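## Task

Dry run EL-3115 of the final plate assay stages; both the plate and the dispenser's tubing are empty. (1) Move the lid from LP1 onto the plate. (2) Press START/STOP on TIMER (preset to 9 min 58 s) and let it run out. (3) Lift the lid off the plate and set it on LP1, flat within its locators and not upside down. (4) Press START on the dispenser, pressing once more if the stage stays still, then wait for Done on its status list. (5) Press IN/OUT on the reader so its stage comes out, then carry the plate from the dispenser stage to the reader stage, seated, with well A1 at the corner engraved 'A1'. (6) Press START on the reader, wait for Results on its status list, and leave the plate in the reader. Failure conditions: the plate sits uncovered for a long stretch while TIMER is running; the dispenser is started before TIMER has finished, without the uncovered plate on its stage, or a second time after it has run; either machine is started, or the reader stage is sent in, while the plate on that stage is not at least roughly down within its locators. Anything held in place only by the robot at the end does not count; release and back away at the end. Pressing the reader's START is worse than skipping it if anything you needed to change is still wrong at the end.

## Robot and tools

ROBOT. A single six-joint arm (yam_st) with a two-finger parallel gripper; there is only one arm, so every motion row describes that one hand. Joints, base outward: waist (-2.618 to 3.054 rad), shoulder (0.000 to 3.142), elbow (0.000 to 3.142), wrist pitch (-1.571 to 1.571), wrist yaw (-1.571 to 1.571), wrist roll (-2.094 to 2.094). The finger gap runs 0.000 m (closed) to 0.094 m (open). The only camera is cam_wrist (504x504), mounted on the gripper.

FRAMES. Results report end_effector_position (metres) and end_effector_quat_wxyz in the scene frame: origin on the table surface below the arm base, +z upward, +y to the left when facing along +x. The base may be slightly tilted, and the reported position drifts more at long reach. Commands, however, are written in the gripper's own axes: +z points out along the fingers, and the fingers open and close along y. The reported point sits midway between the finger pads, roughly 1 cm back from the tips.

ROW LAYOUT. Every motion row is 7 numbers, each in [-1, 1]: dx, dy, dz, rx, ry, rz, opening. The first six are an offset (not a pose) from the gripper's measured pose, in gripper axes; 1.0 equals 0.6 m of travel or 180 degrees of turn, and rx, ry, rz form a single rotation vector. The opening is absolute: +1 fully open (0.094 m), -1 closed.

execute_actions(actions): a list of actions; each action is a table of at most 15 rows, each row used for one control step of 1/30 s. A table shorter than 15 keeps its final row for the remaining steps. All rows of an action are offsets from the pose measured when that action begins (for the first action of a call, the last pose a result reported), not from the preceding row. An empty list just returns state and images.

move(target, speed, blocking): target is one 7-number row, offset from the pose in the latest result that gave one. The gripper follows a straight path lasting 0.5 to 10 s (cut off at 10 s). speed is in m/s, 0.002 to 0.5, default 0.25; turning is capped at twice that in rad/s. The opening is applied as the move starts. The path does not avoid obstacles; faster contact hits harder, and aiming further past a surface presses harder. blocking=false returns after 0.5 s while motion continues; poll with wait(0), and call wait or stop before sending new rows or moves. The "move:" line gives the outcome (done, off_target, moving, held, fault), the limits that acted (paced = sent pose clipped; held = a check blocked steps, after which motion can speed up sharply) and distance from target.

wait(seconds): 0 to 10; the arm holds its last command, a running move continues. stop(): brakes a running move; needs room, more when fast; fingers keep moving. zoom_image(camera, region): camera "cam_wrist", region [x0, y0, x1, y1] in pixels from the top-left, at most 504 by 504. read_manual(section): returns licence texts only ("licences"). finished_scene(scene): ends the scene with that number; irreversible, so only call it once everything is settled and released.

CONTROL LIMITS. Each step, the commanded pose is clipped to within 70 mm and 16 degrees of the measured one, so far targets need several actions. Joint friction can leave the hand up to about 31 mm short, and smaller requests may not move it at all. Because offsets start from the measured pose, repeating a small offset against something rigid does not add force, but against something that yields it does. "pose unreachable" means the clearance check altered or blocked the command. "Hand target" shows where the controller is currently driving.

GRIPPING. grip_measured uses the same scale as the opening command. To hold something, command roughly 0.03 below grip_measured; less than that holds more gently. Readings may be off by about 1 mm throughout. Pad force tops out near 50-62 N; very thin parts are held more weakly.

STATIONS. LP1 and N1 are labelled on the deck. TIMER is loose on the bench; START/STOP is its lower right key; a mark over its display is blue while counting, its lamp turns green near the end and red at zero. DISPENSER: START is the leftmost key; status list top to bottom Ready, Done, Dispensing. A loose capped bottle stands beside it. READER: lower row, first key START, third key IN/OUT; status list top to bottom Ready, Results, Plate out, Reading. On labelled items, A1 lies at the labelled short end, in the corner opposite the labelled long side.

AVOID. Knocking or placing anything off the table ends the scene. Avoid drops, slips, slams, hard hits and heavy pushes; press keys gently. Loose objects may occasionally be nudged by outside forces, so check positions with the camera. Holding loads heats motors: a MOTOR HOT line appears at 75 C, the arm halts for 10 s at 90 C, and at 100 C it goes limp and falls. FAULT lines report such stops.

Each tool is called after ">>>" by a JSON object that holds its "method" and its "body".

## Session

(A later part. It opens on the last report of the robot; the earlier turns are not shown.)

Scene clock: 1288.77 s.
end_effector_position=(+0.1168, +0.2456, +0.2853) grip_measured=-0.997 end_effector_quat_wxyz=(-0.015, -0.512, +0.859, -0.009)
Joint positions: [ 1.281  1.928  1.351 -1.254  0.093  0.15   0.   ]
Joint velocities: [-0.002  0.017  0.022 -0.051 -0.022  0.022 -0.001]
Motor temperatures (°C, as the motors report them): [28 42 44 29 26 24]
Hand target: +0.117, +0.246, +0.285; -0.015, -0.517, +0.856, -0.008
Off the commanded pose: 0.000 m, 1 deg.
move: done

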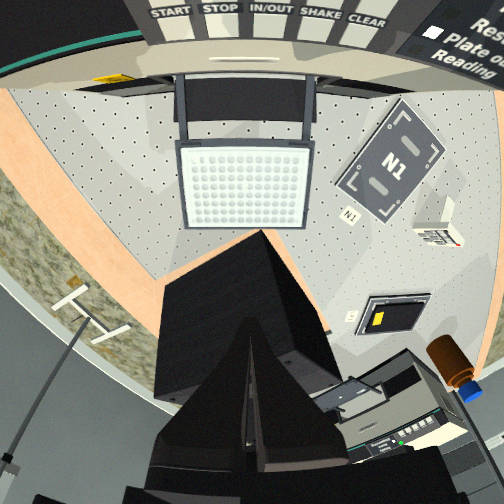

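>>> {"method": "move", "body": {"target": [-0.155,0.055,0.01,0,-0.27,0,-1], "speed": 0.15}}

Scene clock: 1296.93 s.
end_effector_position=(+0.1372, +0.3461, +0.2761) grip_measured=-0.997 end_effector_quat_wxyz=(+0.338, -0.470, +0.790, +0.204)
Joint positions: [ 1.376  1.72   0.77  -0.047  0.223  0.114  0.   ]
Joint velocities: [ 0.007  0.002 -0.017 -0.007  0.037  0.022  0.   ]
Motor temperatures (°C, as the motors report them): [27 42 44 29 26 24]
Hand target: +0.133, +0.344, +0.274; +0.341, -0.477, +0.785, +0.202
Off the commanded pose: 0.006 m, 0 deg.
move: done

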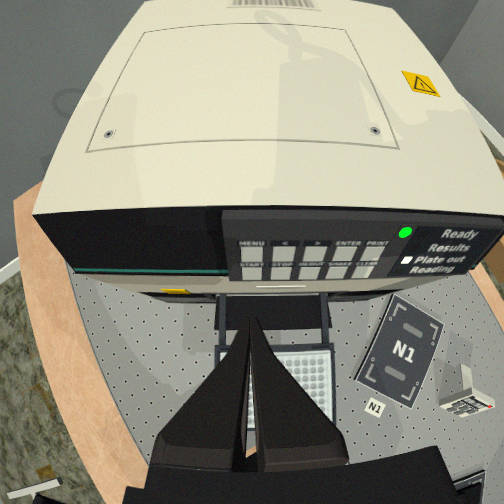

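>>> {"method": "move", "body": {"target": [0,0,0.055,0,0,0,-1], "speed": 0.03}}

Scene clock: 1300.20 s.
end_effector_position=(+0.1436, +0.3613, +0.2541) grip_measured=-0.997 end_effector_quat_wxyz=(+0.336, -0.471, +0.790, +0.202)
Joint positions: [1.363 1.832 0.783 0.048 0.216 0.101 0.   ]
Joint velocities: [ 0.007  0.002  0.002  0.066 -0.007  0.007  0.   ]
Motor temperatures (°C, as the motors report them): [27 42 44 30 26 24]
Hand target: +0.149, +0.367, +0.254; +0.338, -0.470, +0.789, +0.205
Off the commanded pose: 0.008 m, 0 deg.
move: done

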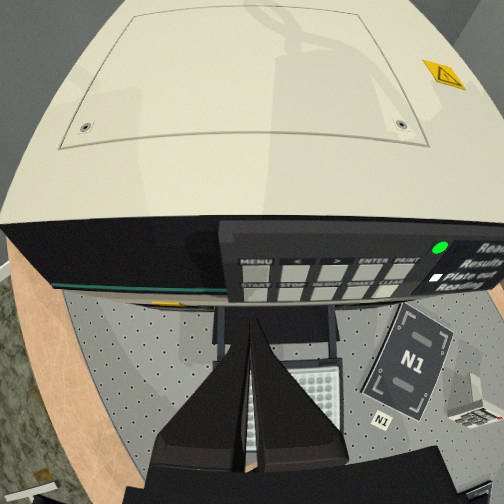

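>>> {"method": "move", "body": {"target": [-0.015,-0.006,0.045,0,0,0,-1], "speed": 0.02}}

Scene clock: 1305.17 s.
end_effector_position=(+0.1501, +0.3714, +0.2460) grip_measured=-0.997 end_effector_quat_wxyz=(+0.332, -0.476, +0.790, +0.197)
Joint positions: [1.35  1.896 0.825 0.06  0.211 0.084 0.   ]
Joint velocities: [ 0.007  0.017 -0.002 -0.007 -0.037  0.051  0.   ]
Motor temperatures (°C, as the motors report them): [27 41 45 31 26 24]
Hand target: +0.159, +0.381, +0.243; +0.336, -0.471, +0.790, +0.202
Off the commanded pose: 0.015 m, 1 deg.
move: off_target

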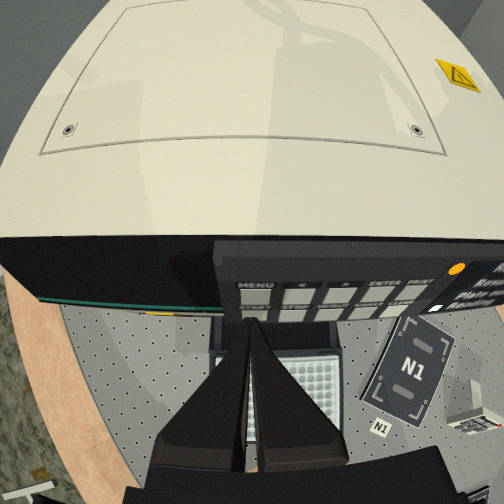

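>>> {"method": "move", "body": {"target": [0,0,-0.14,0,0,0,-1], "speed": 0.1}}

>>> {"method": "wait", "body": {"seconds": 10}}

>>> {"method": "wait", "body": {"seconds": 10}}

Scene clock: 1310.70 s.
end_effector_position=(+0.1256, +0.3253, +0.3062) grip_measured=-0.997 end_effector_quat_wxyz=(+0.336, -0.474, +0.789, +0.200)
Joint positions: [ 1.407  1.578  0.788 -0.22   0.242  0.134  0.   ]
Joint velocities: [ 0.012 -0.007  0.002 -0.051 -0.007 -0.022 -0.   ]
Motor temperatures (°C, as the motors report them): [27 40 45 32 26 24]
Hand target: +0.121, +0.319, +0.303; +0.333, -0.476, +0.790, +0.195
Off the commanded pose: 0.008 m, 1 deg.
move: done

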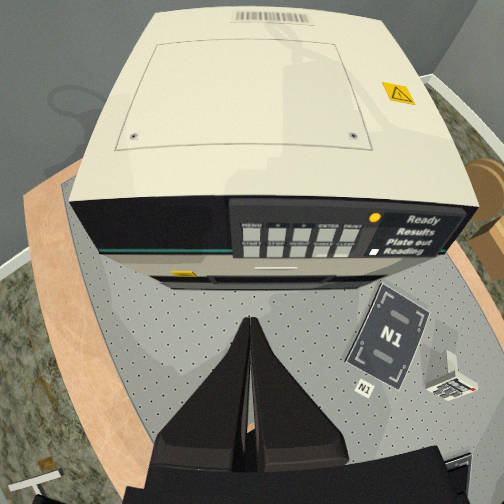

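Scene clock: 1320.70 s.
end_effector_position=(+0.1255, +0.3250, +0.3060) grip_measured=-0.997 end_effector_quat_wxyz=(+0.336, -0.474, +0.789, +0.200)
Joint positions: [ 1.407  1.578  0.788 -0.221  0.242  0.134  0.   ]
Joint velocities: [ 0.007  0.002 -0.002 -0.022  0.022 -0.007  0.   ]
Motor temperatures (°C, as the motors report them): [27 40 45 33 26 24]
Hand target: +0.121, +0.319, +0.303; +0.333, -0.476, +0.790, +0.195
Off the commanded pose: 0.007 m, 1 deg.
wait: 10.00 s; at rest by 0.17 s

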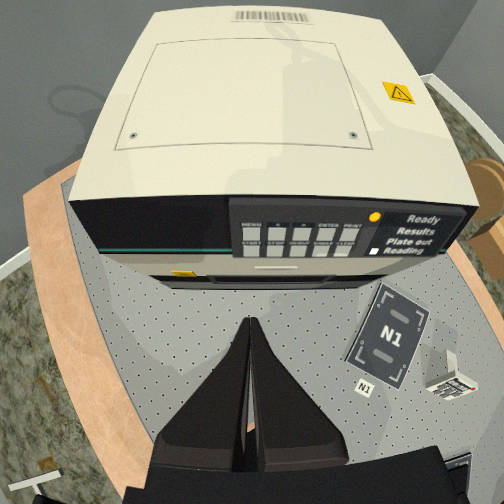

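Scene clock: 1330.70 s.
end_effector_position=(+0.1255, +0.3250, +0.3060) grip_measured=-0.997 end_effector_quat_wxyz=(+0.336, -0.474, +0.789, +0.200)
Joint positions: [ 1.407  1.578  0.788 -0.221  0.242  0.134  0.   ]
Joint velocities: [0.012 0.007 0.007 0.022 0.007 0.051 0.001]
Motor temperatures (°C, as the motors report them): [27 40 45 33 26 24]
Hand target: +0.121, +0.319, +0.303; +0.333, -0.476, +0.790, +0.195
Off the commanded pose: 0.007 m, 1 deg.
wait: 10.00 s; at rest by 0.17 s

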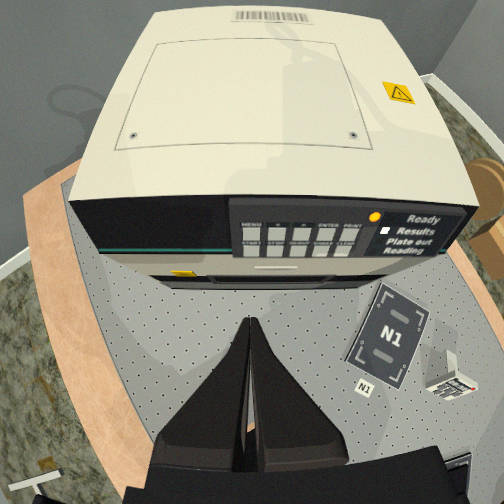

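>>> {"method": "finished_scene", "body": {"scene": 1}}

The scene is finished: the task was done.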